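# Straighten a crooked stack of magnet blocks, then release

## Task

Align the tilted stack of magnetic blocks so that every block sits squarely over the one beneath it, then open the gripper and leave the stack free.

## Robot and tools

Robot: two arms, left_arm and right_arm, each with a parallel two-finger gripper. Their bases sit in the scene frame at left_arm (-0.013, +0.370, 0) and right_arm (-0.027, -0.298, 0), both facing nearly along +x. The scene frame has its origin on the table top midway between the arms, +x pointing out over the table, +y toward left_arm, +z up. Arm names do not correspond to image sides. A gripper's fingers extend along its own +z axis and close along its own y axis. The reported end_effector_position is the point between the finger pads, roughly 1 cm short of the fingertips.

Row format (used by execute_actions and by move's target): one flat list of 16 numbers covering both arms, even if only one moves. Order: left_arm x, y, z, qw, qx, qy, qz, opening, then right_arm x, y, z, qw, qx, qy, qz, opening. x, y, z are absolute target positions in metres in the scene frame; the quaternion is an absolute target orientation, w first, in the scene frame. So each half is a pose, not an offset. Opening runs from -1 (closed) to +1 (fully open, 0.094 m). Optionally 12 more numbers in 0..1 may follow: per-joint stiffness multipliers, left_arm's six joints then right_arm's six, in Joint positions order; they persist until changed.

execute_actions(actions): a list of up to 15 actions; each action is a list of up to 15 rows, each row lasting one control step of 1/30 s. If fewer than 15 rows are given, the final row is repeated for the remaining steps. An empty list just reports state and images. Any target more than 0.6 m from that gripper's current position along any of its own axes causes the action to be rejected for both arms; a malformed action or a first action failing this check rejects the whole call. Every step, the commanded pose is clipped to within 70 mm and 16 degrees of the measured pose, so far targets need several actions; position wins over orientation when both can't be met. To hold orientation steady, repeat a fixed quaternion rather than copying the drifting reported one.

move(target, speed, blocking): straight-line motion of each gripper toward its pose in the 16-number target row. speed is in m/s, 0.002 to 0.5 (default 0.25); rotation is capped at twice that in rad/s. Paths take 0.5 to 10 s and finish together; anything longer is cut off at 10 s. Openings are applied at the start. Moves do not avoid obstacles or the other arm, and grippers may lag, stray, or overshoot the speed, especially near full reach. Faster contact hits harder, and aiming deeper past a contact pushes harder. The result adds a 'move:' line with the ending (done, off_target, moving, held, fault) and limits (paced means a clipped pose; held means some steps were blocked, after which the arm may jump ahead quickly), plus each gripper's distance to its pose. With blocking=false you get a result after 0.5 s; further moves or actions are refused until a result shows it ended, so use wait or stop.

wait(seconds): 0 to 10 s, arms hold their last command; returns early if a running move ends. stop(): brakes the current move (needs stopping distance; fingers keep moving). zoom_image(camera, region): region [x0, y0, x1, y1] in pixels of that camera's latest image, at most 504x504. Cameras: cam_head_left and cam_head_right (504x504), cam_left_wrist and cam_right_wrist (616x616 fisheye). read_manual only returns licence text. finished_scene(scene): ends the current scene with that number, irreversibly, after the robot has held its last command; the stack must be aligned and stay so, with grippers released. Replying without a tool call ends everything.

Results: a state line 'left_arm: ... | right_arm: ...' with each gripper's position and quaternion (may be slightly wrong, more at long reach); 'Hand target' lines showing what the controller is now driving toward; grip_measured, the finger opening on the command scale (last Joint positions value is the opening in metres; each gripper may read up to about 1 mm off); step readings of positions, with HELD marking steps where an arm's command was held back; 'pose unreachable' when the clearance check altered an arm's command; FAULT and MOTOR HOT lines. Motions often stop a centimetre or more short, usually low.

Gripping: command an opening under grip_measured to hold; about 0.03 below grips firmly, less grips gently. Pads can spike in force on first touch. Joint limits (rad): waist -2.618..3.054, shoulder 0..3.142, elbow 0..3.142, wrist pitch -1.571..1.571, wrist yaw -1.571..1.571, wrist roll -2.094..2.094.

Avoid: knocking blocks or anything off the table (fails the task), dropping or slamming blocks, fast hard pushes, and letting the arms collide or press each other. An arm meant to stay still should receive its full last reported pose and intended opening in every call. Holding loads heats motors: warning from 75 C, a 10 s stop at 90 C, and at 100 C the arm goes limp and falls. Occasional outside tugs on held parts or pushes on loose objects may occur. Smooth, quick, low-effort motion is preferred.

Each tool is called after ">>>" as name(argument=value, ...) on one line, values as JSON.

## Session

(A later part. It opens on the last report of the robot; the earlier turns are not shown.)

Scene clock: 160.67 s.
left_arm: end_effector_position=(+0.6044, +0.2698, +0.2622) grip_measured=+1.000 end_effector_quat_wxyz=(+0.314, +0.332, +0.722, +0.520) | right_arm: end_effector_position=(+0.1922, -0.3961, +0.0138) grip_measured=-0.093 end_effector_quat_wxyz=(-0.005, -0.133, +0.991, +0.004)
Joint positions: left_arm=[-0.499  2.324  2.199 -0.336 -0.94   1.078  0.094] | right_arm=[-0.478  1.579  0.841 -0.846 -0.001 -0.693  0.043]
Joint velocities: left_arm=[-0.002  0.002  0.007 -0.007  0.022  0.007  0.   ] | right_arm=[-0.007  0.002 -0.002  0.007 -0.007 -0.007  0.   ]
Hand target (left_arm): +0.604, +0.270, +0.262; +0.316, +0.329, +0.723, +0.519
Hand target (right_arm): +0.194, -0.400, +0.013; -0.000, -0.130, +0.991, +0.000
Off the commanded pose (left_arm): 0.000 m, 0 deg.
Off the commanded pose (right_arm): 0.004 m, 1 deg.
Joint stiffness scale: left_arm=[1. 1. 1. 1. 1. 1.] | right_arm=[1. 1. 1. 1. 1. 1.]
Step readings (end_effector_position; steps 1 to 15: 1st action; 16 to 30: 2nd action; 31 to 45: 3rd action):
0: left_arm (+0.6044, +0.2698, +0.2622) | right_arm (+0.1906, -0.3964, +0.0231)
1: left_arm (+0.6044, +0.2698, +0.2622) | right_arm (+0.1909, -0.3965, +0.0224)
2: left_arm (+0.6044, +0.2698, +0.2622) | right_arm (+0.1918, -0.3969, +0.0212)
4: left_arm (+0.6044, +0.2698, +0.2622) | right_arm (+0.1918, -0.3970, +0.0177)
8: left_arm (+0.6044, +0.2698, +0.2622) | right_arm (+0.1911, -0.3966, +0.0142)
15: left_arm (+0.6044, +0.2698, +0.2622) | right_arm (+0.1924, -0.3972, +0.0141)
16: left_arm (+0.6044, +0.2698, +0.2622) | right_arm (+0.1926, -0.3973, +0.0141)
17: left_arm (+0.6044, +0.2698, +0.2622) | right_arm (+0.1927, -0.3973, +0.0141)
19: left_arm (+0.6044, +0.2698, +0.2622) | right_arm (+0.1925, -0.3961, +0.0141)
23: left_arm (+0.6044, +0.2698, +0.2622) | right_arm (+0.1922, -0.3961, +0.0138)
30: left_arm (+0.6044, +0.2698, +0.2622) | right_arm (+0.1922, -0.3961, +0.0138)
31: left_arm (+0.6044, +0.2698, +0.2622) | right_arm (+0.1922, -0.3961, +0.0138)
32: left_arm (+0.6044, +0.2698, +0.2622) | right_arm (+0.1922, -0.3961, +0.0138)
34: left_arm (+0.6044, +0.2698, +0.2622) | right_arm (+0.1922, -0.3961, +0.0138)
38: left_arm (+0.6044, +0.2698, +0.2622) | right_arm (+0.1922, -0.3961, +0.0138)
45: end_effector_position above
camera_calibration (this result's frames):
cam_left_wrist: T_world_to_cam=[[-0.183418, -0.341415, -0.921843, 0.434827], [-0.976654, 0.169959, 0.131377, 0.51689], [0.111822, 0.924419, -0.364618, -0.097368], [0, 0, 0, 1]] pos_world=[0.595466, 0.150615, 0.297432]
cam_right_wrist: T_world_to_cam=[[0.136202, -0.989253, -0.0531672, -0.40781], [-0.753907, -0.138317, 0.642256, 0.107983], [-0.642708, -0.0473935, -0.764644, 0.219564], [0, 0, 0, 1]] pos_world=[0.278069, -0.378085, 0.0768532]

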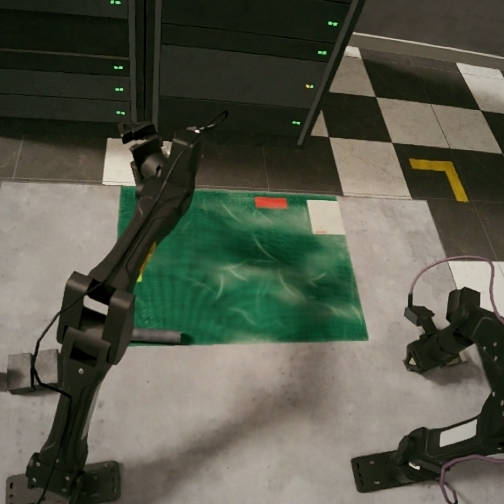

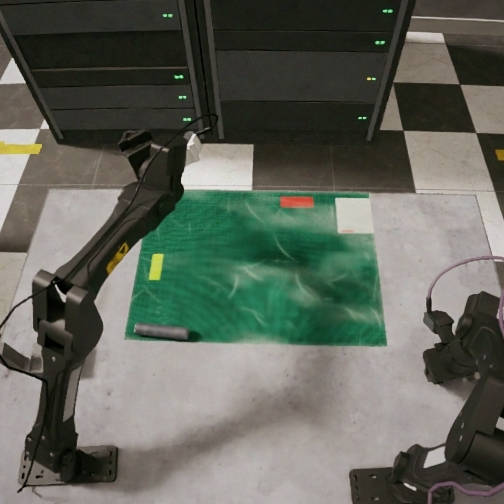

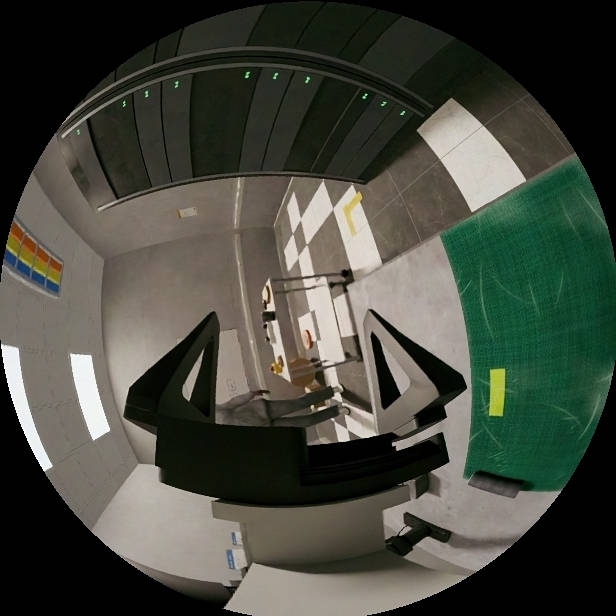

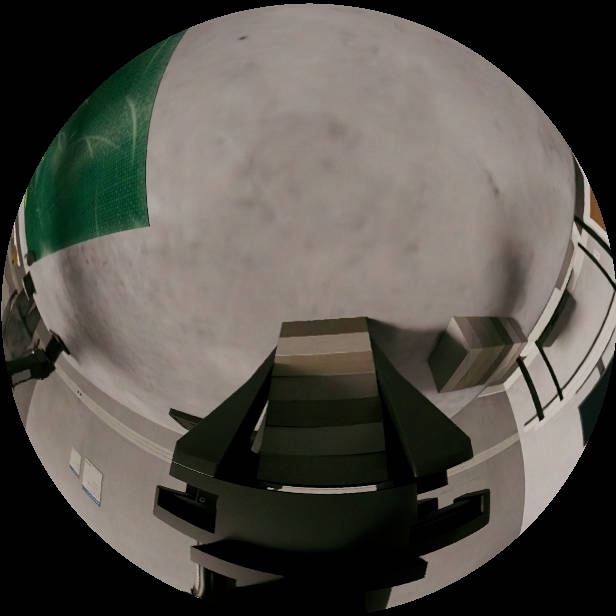

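>>> execute_actions(actions=[[[0.6044, 0.2698, 0.2622, 0.316, 0.329, 0.723, 0.519, 1, 0.194, -0.400, 0.013, 0, -0.1305, 0.9914, 0, 0.4]]])

>>> move(target=[0.6044, 0.2698, 0.2622, 0.316, 0.329, 0.723, 0.519, 1, 0.194, -0.400, 0.013, 0, 0.609, 0.793, 0, 0.4], speed=0.4)

Scene clock: 169.07 s.
left_arm: end_effector_position=(+0.6044, +0.2698, +0.2622) grip_measured=+1.000 end_effector_quat_wxyz=(+0.314, +0.332, +0.722, +0.520) | right_arm: end_effector_position=(+0.1929, -0.3965, +0.0138) grip_measured=+0.398 end_effector_quat_wxyz=(-0.004, -0.133, +0.991, +0.003)
Joint positions: left_arm=[-0.499  2.324  2.199 -0.336 -0.94   1.078  0.094] | right_arm=[-0.478  1.579  0.841 -0.843 -0.001 -0.693  0.066]
Joint velocities: left_arm=[-0.007  0.022 -0.012 -0.051  0.066 -0.051  0.   ] | right_arm=[-0.007 -0.002  0.002  0.007 -0.081 -0.037  0.   ]
Hand target (left_arm): +0.604, +0.270, +0.262; +0.316, +0.329, +0.723, +0.519
Hand target (right_arm): +0.194, -0.400, +0.013; -0.000, -0.130, +0.991, -0.000
Off the commanded pose (left_arm): 0.000 m, 0 deg.
Off the commanded pose (right_arm): 0.004 m, 1 deg.
Joint stiffness scale: left_arm=[1. 1. 1. 1. 1. 1.] | right_arm=[1. 1. 1. 1. 1. 1.]
Step readings (end_effector_position):
0: left_arm (+0.6044, +0.2698, +0.2622) | right_arm (+0.1922, -0.3961, +0.0138)
1: left_arm (+0.6044, +0.2698, +0.2622) | right_arm (+0.1924, -0.3962, +0.0138)
2: left_arm (+0.6044, +0.2698, +0.2622) | right_arm (+0.1926, -0.3963, +0.0138)
4: left_arm (+0.6044, +0.2698, +0.2622) | right_arm (+0.1927, -0.3964, +0.0138)
8: left_arm (+0.6044, +0.2698, +0.2622) | right_arm (+0.1929, -0.3965, +0.0138)
15: end_effector_position above
camera_calibration (this result's frames):
cam_left_wrist: T_world_to_cam=[[-0.183418, -0.341415, -0.921843, 0.434827], [-0.976654, 0.169959, 0.131377, 0.51689], [0.111822, 0.924419, -0.364618, -0.097368], [0, 0, 0, 1]] pos_world=[0.595466, 0.150615, 0.297432]
cam_right_wrist: T_world_to_cam=[[0.136343, -0.989337, -0.0512187, -0.408359], [-0.755588, -0.137289, 0.640499, 0.109193], [-0.640701, -0.0486276, -0.766249, 0.219111], [0, 0, 0, 1]] pos_world=[0.278567, -0.378359, 0.0770398]

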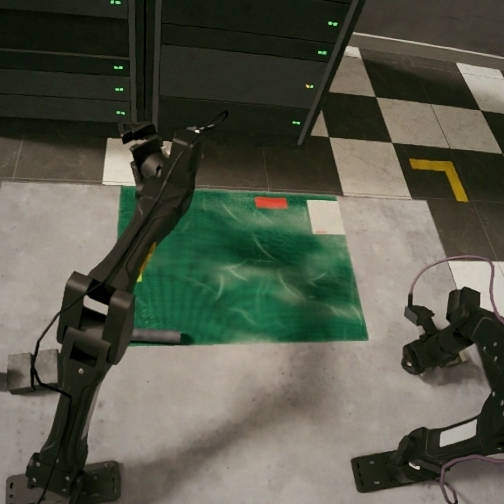

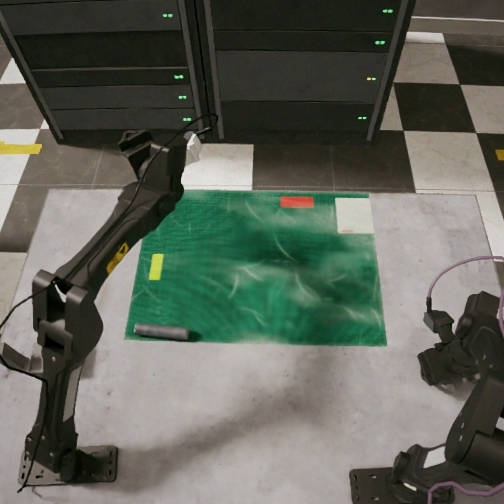

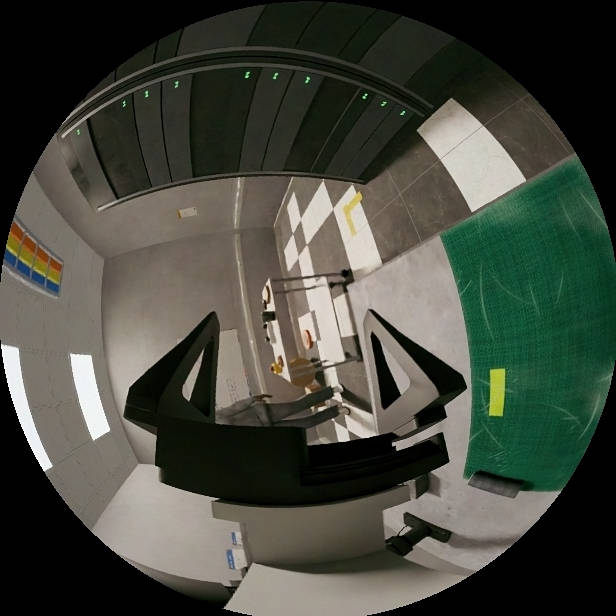

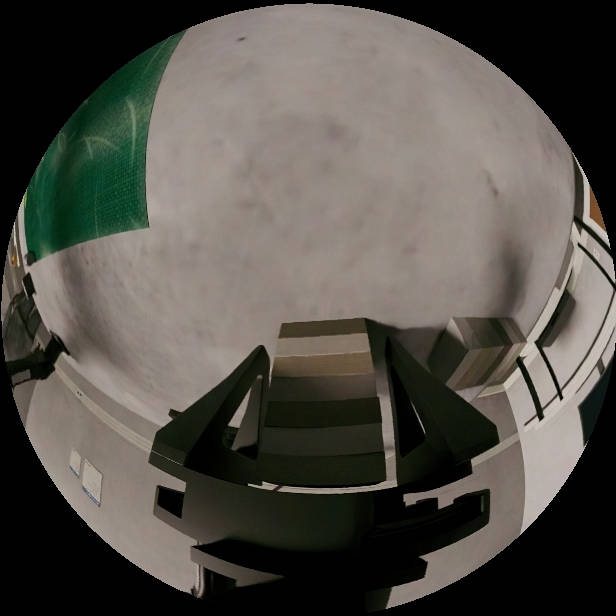

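Scene clock: 171.70 s.
left_arm: end_effector_position=(+0.6044, +0.2698, +0.2622) grip_measured=+1.000 end_effector_quat_wxyz=(+0.313, +0.332, +0.722, +0.520) | right_arm: end_effector_position=(+0.1937, -0.3960, +0.0138) grip_measured=+0.398 end_effector_quat_wxyz=(-0.004, +0.601, +0.799, +0.002)
Joint positions: left_arm=[-0.499  2.324  2.199 -0.336 -0.94   1.079  0.094] | right_arm=[-0.478  1.579  0.841 -0.84  -0.005  0.865  0.066]
Joint velocities: left_arm=[-0.007 -0.017 -0.012 -0.081 -0.022 -0.007  0.   ] | right_arm=[ 0.007 -0.012  0.002  0.037 -0.022  0.081  0.001]
Hand target (left_arm): +0.604, +0.270, +0.262; +0.316, +0.329, +0.723, +0.519
Hand target (right_arm): +0.194, -0.400, +0.013; -0.000, +0.609, +0.793, +0.000
Off the commanded pose (left_arm): 0.000 m, 1 deg.
Off the commanded pose (right_arm): 0.004 m, 1 deg.
Joint stiffness scale: left_arm=[1. 1. 1. 1. 1. 1.] | right_arm=[1. 1. 1. 1. 1. 1.]
move: done
camera_calibration (this result's frames):
cam_left_wrist: T_world_to_cam=[[-0.183867, -0.340816, -0.921974, 0.434972], [-0.976566, 0.170075, 0.131885, 0.516672], [0.111856, 0.924618, -0.364101, -0.097578], [0, 0, 0, 1]] pos_world=[0.595456, 0.150595, 0.297364]
cam_right_wrist: T_world_to_cam=[[-0.987938, -0.149125, -0.0417259, 0.142348], [-0.140966, 0.754551, 0.640922, 0.344002], [-0.0640934, 0.639072, -0.766471, 0.380311], [0, 0, 0, 1]] pos_world=[0.213499, -0.481386, 0.0769585]

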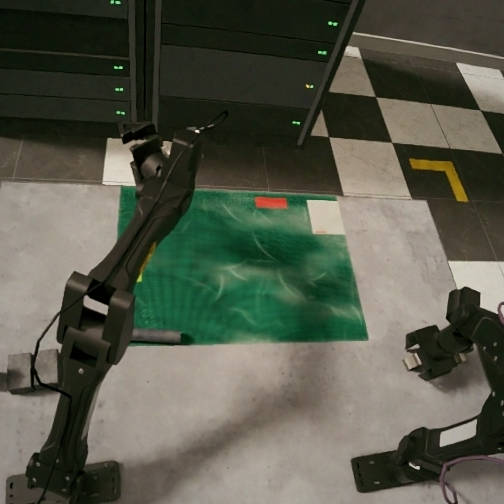

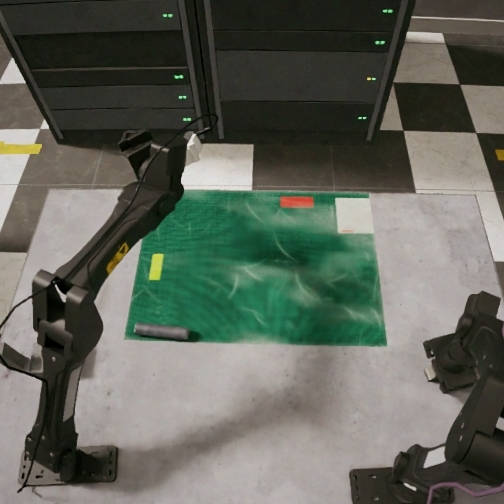

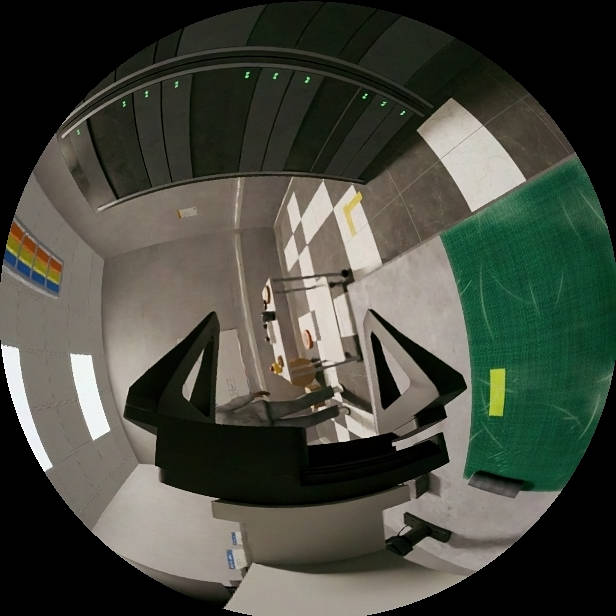

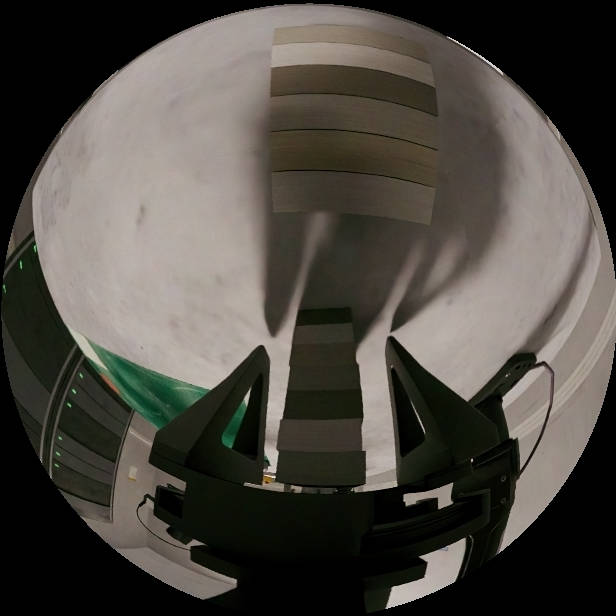

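Rotated cleanly around the stack. Now the short-axis squeeze.

>>> execute_actions(actions=[[[0.6044, 0.2698, 0.2622, 0.316, 0.329, 0.723, 0.519, 1, 0.194, -0.400, 0.013, 0, 0.609, 0.793, 0, -0.6]], [[0.6044, 0.2698, 0.2622, 0.316, 0.329, 0.723, 0.519, 1, 0.194, -0.400, 0.013, 0, 0.609, 0.793, 0, -0.6]]])

Scene clock: 174.97 s.
left_arm: end_effector_position=(+0.6044, +0.2698, +0.2622) grip_measured=+1.000 end_effector_quat_wxyz=(+0.313, +0.332, +0.722, +0.520) | right_arm: end_effector_position=(+0.1938, -0.3962, +0.0137) grip_measured=-0.451 end_effector_quat_wxyz=(-0.004, +0.603, +0.798, +0.001)
Joint positions: left_arm=[-0.499  2.324  2.199 -0.336 -0.94   1.079  0.094] | right_arm=[-0.478  1.579  0.841 -0.839 -0.004  0.869  0.026]
Joint velocities: left_arm=[-0.012 -0.012 -0.007 -0.007 -0.081 -0.066  0.   ] | right_arm=[-0.022  0.012  0.002 -0.066  0.051 -0.007 -0.001]
Hand target (left_arm): +0.604, +0.270, +0.262; +0.316, +0.329, +0.723, +0.519
Hand target (right_arm): +0.194, -0.400, +0.013; -0.000, +0.609, +0.793, +0.000
Off the commanded pose (left_arm): 0.000 m, 1 deg.
Off the commanded pose (right_arm): 0.004 m, 1 deg.
Joint stiffness scale: left_arm=[1. 1. 1. 1. 1. 1.] | right_arm=[1. 1. 1. 1. 1. 1.]
Step readings (end_effector_position; steps 1 to 15: 1st action; 16 to 30: 2nd action):
0: left_arm (+0.6044, +0.2698, +0.2622) | right_arm (+0.1938, -0.3961, +0.0138)
1: left_arm (+0.6044, +0.2698, +0.2622) | right_arm (+0.1938, -0.3961, +0.0138)
2: left_arm (+0.6044, +0.2698, +0.2622) | right_arm (+0.1938, -0.3961, +0.0138)
4: left_arm (+0.6044, +0.2698, +0.2622) | right_arm (+0.1935, -0.3961, +0.0137)
8: left_arm (+0.6044, +0.2698, +0.2622) | right_arm (+0.1938, -0.3962, +0.0137)
15: left_arm (+0.6044, +0.2698, +0.2622) | right_arm (+0.1938, -0.3962, +0.0137)
16: left_arm (+0.6044, +0.2698, +0.2622) | right_arm (+0.1938, -0.3962, +0.0137)
17: left_arm (+0.6044, +0.2698, +0.2622) | right_arm (+0.1938, -0.3962, +0.0137)
19: left_arm (+0.6044, +0.2698, +0.2622) | right_arm (+0.1938, -0.3962, +0.0137)
23: left_arm (+0.6044, +0.2698, +0.2622) | right_arm (+0.1938, -0.3962, +0.0137)
30: end_effector_position above
camera_calibration (this result's frames):
cam_left_wrist: T_world_to_cam=[[-0.183867, -0.340816, -0.921974, 0.434972], [-0.976566, 0.170075, 0.131885, 0.516672], [0.111856, 0.924618, -0.364101, -0.097578], [0, 0, 0, 1]] pos_world=[0.595456, 0.150595, 0.297364]
cam_right_wrist: T_world_to_cam=[[-0.988539, -0.145027, -0.0419203, 0.144134], [-0.138026, 0.755796, 0.640095, 0.344141], [-0.061148, 0.638545, -0.767151, 0.379596], [0, 0, 0, 1]] pos_world=[0.213194, -0.481586, 0.0769666]

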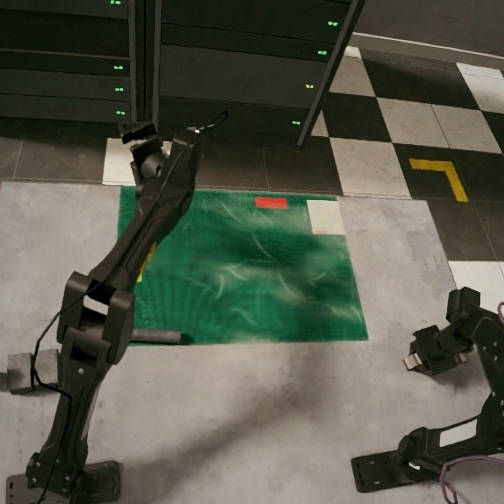

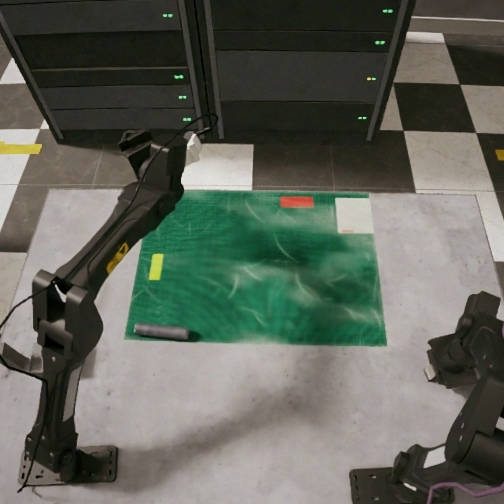

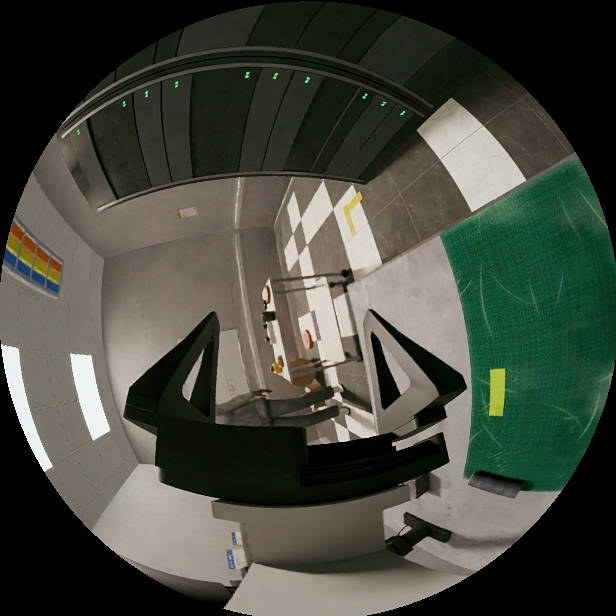

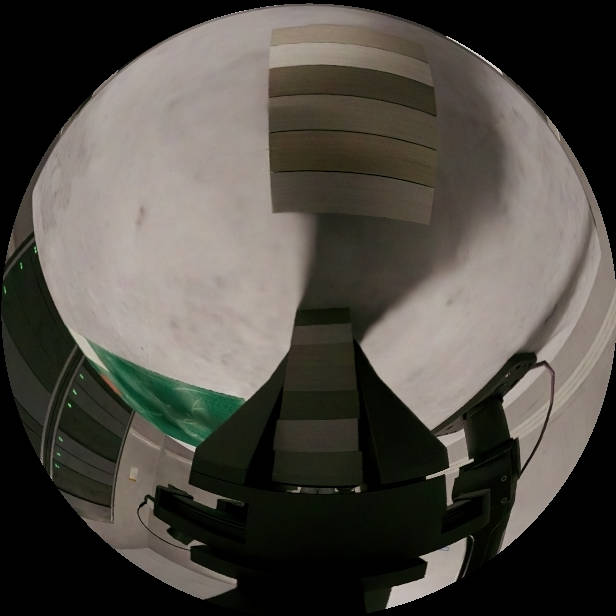

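The gripper closed to −0.451, which is the block width, so the stack is aligned on this axis too. Next I'll open it and lift clear.

>>> execute_actions(actions=[[[0.6044, 0.2698, 0.2622, 0.316, 0.329, 0.723, 0.519, 1, 0.194, -0.400, 0.013, 0, 0.609, 0.793, 0, 1]]])

>>> move(target=[0.6044, 0.2698, 0.2622, 0.316, 0.329, 0.723, 0.519, 1, 0.194, -0.400, 0.15, 0, 0.609, 0.793, 0, 1], speed=0.15)

Scene clock: 180.07 s.
left_arm: end_effector_position=(+0.6044, +0.2698, +0.2622) grip_measured=+1.000 end_effector_quat_wxyz=(+0.313, +0.332, +0.722, +0.520) | right_arm: end_effector_position=(+0.1940, -0.3963, +0.0137) grip_measured=+1.000 end_effector_quat_wxyz=(-0.003, +0.603, +0.798, +0.001)
Joint positions: left_arm=[-0.499  2.324  2.199 -0.336 -0.94   1.079  0.094] | right_arm=[-0.478  1.579  0.841 -0.838 -0.004  0.869  0.094]
Joint velocities: left_arm=[ 0.012  0.002 -0.002  0.022 -0.022 -0.007  0.   ] | right_arm=[ 0.002  0.007  0.007 -0.081 -0.051  0.007  0.   ]
Hand target (left_arm): +0.604, +0.270, +0.262; +0.316, +0.329, +0.723, +0.519
Hand target (right_arm): +0.194, -0.400, +0.013; -0.000, +0.609, +0.793, +0.000
Off the commanded pose (left_arm): 0.000 m, 1 deg.
Off the commanded pose (right_arm): 0.004 m, 1 deg.
Joint stiffness scale: left_arm=[1. 1. 1. 1. 1. 1.] | right_arm=[1. 1. 1. 1. 1. 1.]
Step readings (end_effector_position):
0: left_arm (+0.6044, +0.2698, +0.2622) | right_arm (+0.1938, -0.3962, +0.0137)
1: left_arm (+0.6044, +0.2698, +0.2622) | right_arm (+0.1939, -0.3962, +0.0137)
2: left_arm (+0.6044, +0.2698, +0.2622) | right_arm (+0.1940, -0.3963, +0.0137)
4: left_arm (+0.6044, +0.2698, +0.2622) | right_arm (+0.1940, -0.3963, +0.0137)
8: left_arm (+0.6044, +0.2698, +0.2622) | right_arm (+0.1940, -0.3963, +0.0137)
15: end_effector_position above
camera_calibration (this result's frames):
cam_left_wrist: T_world_to_cam=[[-0.183867, -0.340816, -0.921974, 0.434972], [-0.976566, 0.170075, 0.131885, 0.516672], [0.111856, 0.924618, -0.364101, -0.097578], [0, 0, 0, 1]] pos_world=[0.595456, 0.150595, 0.297364]
cam_right_wrist: T_world_to_cam=[[-0.988495, -0.145047, -0.0428819, 0.144369], [-0.138693, 0.756098, 0.639593, 0.344523], [-0.0603484, 0.638182, -0.767516, 0.379392], [0, 0, 0, 1]] pos_world=[0.213387, -0.481674, 0.0770252]

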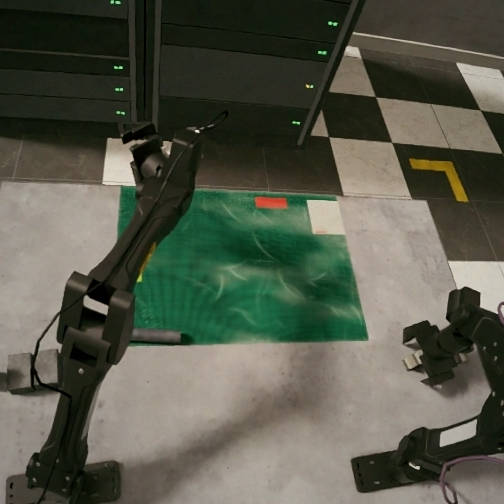

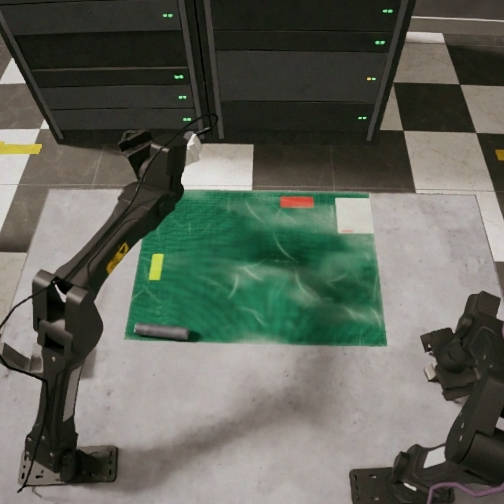

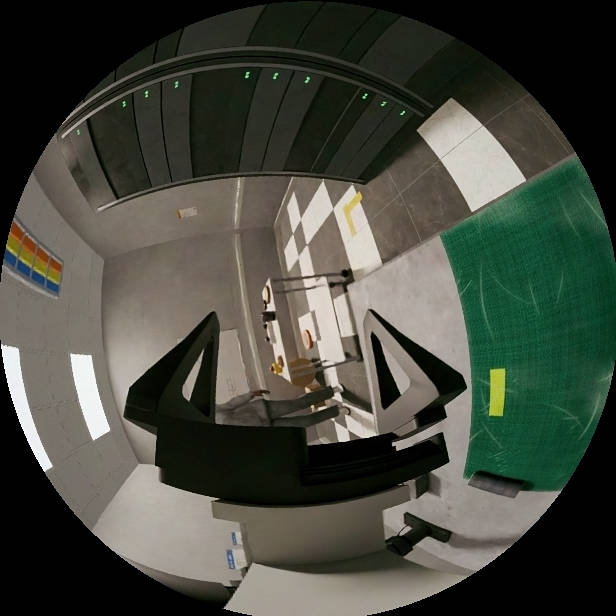

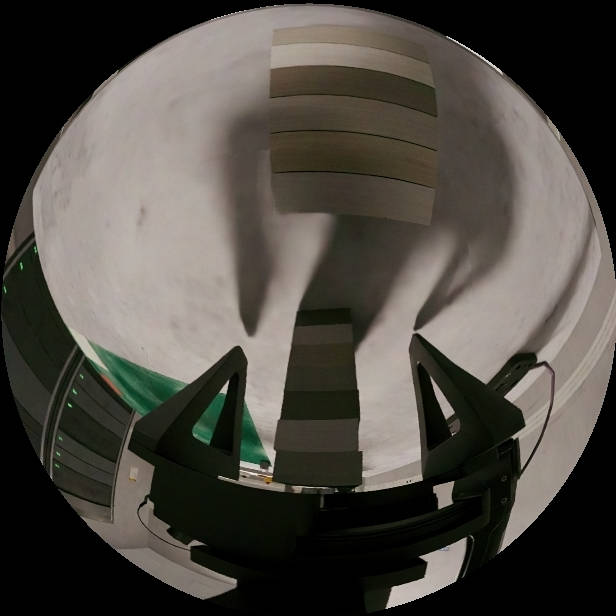

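Scene clock: 181.63 s.
left_arm: end_effector_position=(+0.6044, +0.2698, +0.2622) grip_measured=+1.000 end_effector_quat_wxyz=(+0.313, +0.333, +0.722, +0.520) | right_arm: end_effector_position=(+0.1945, -0.3964, +0.1383) grip_measured=+1.000 end_effector_quat_wxyz=(-0.019, +0.603, +0.797, -0.002)
Joint positions: left_arm=[-0.499  2.324  2.199 -0.336 -0.94   1.079  0.094] | right_arm=[-0.478  1.495  1.274 -1.388 -0.005  0.869  0.094]
Joint velocities: left_arm=[-0.012 -0.002  0.002  0.007 -0.022  0.037  0.   ] | right_arm=[ 0.007  0.012 -0.012  0.007 -0.081 -0.037  0.   ]
Hand target (left_arm): +0.604, +0.270, +0.262; +0.316, +0.329, +0.723, +0.519
Hand target (right_arm): +0.196, -0.401, +0.149; -0.000, +0.609, +0.793, +0.000
Off the commanded pose (left_arm): 0.000 m, 1 deg.
Off the commanded pose (right_arm): 0.012 m, 2 deg.
Joint stiffness scale: left_arm=[1. 1. 1. 1. 1. 1.] | right_arm=[1. 1. 1. 1. 1. 1.]
move: off_target (right_arm)
camera_calibration (this result's frames):
cam_left_wrist: T_world_to_cam=[[-0.184092, -0.340517, -0.92204, 0.435044], [-0.976522, 0.170132, 0.132139, 0.516563], [0.111873, 0.924718, -0.363843, -0.097683], [0, 0, 0, 1]] pos_world=[0.595452, 0.150585, 0.297329]
cam_right_wrist: T_world_to_cam=[[-0.989364, -0.144613, -0.0157118, 0.146716], [-0.119558, 0.74688, 0.654122, 0.255543], [-0.0828598, 0.649043, -0.756226, 0.482199], [0, 0, 0, 1]] pos_world=[0.215663, -0.482611, 0.1998]

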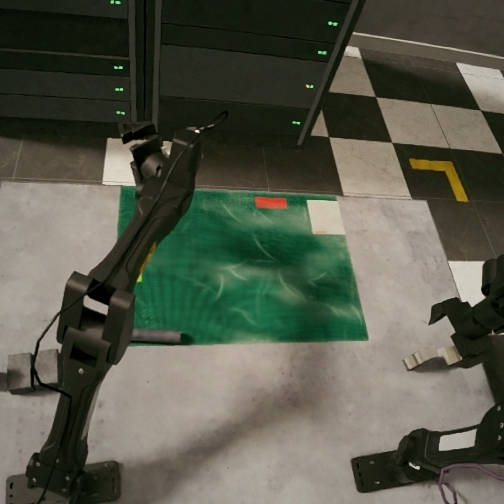

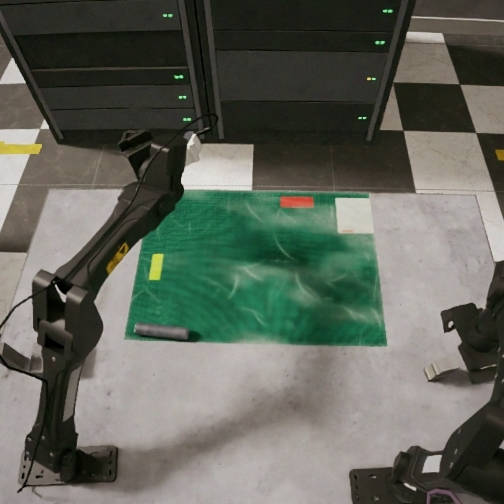

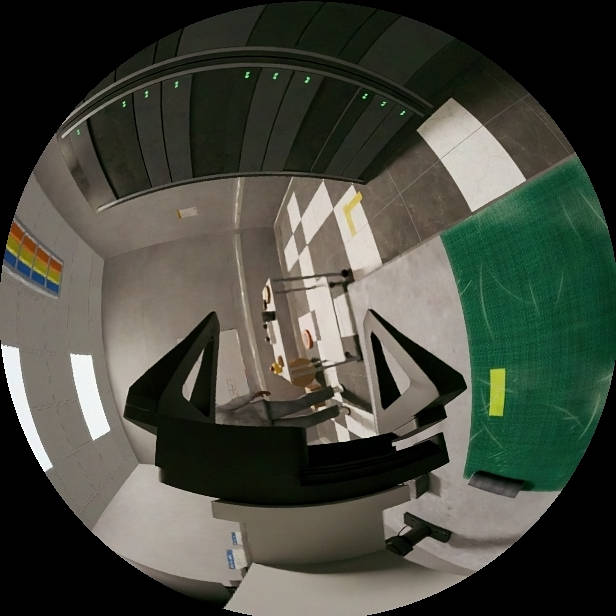

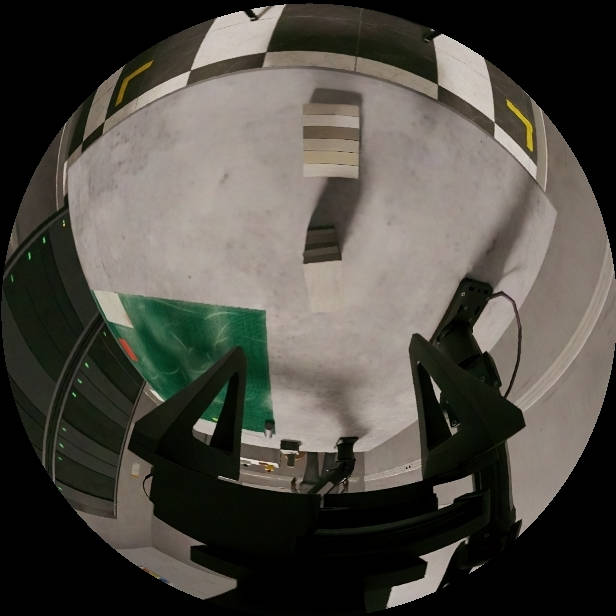

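>>> zoom_image(camera="cam_right_wrist", region=[280, 210, 370, 320])

Region (280, 210, 370, 320) of cam_right_wrist's 616x616 image, scaled by 4.582, with more detail than that image has; it fills the left 412 columns of this view, and the rest is white.

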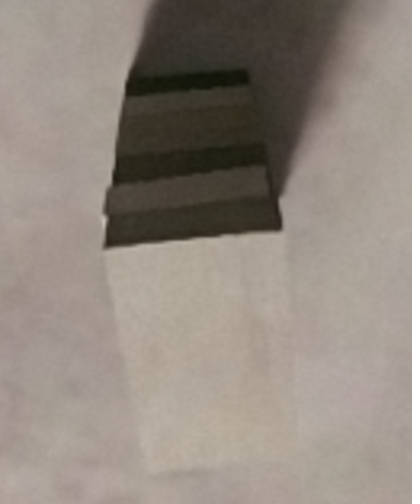

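>>> finished_scene(scene=2)

The scene is finished: the task was done.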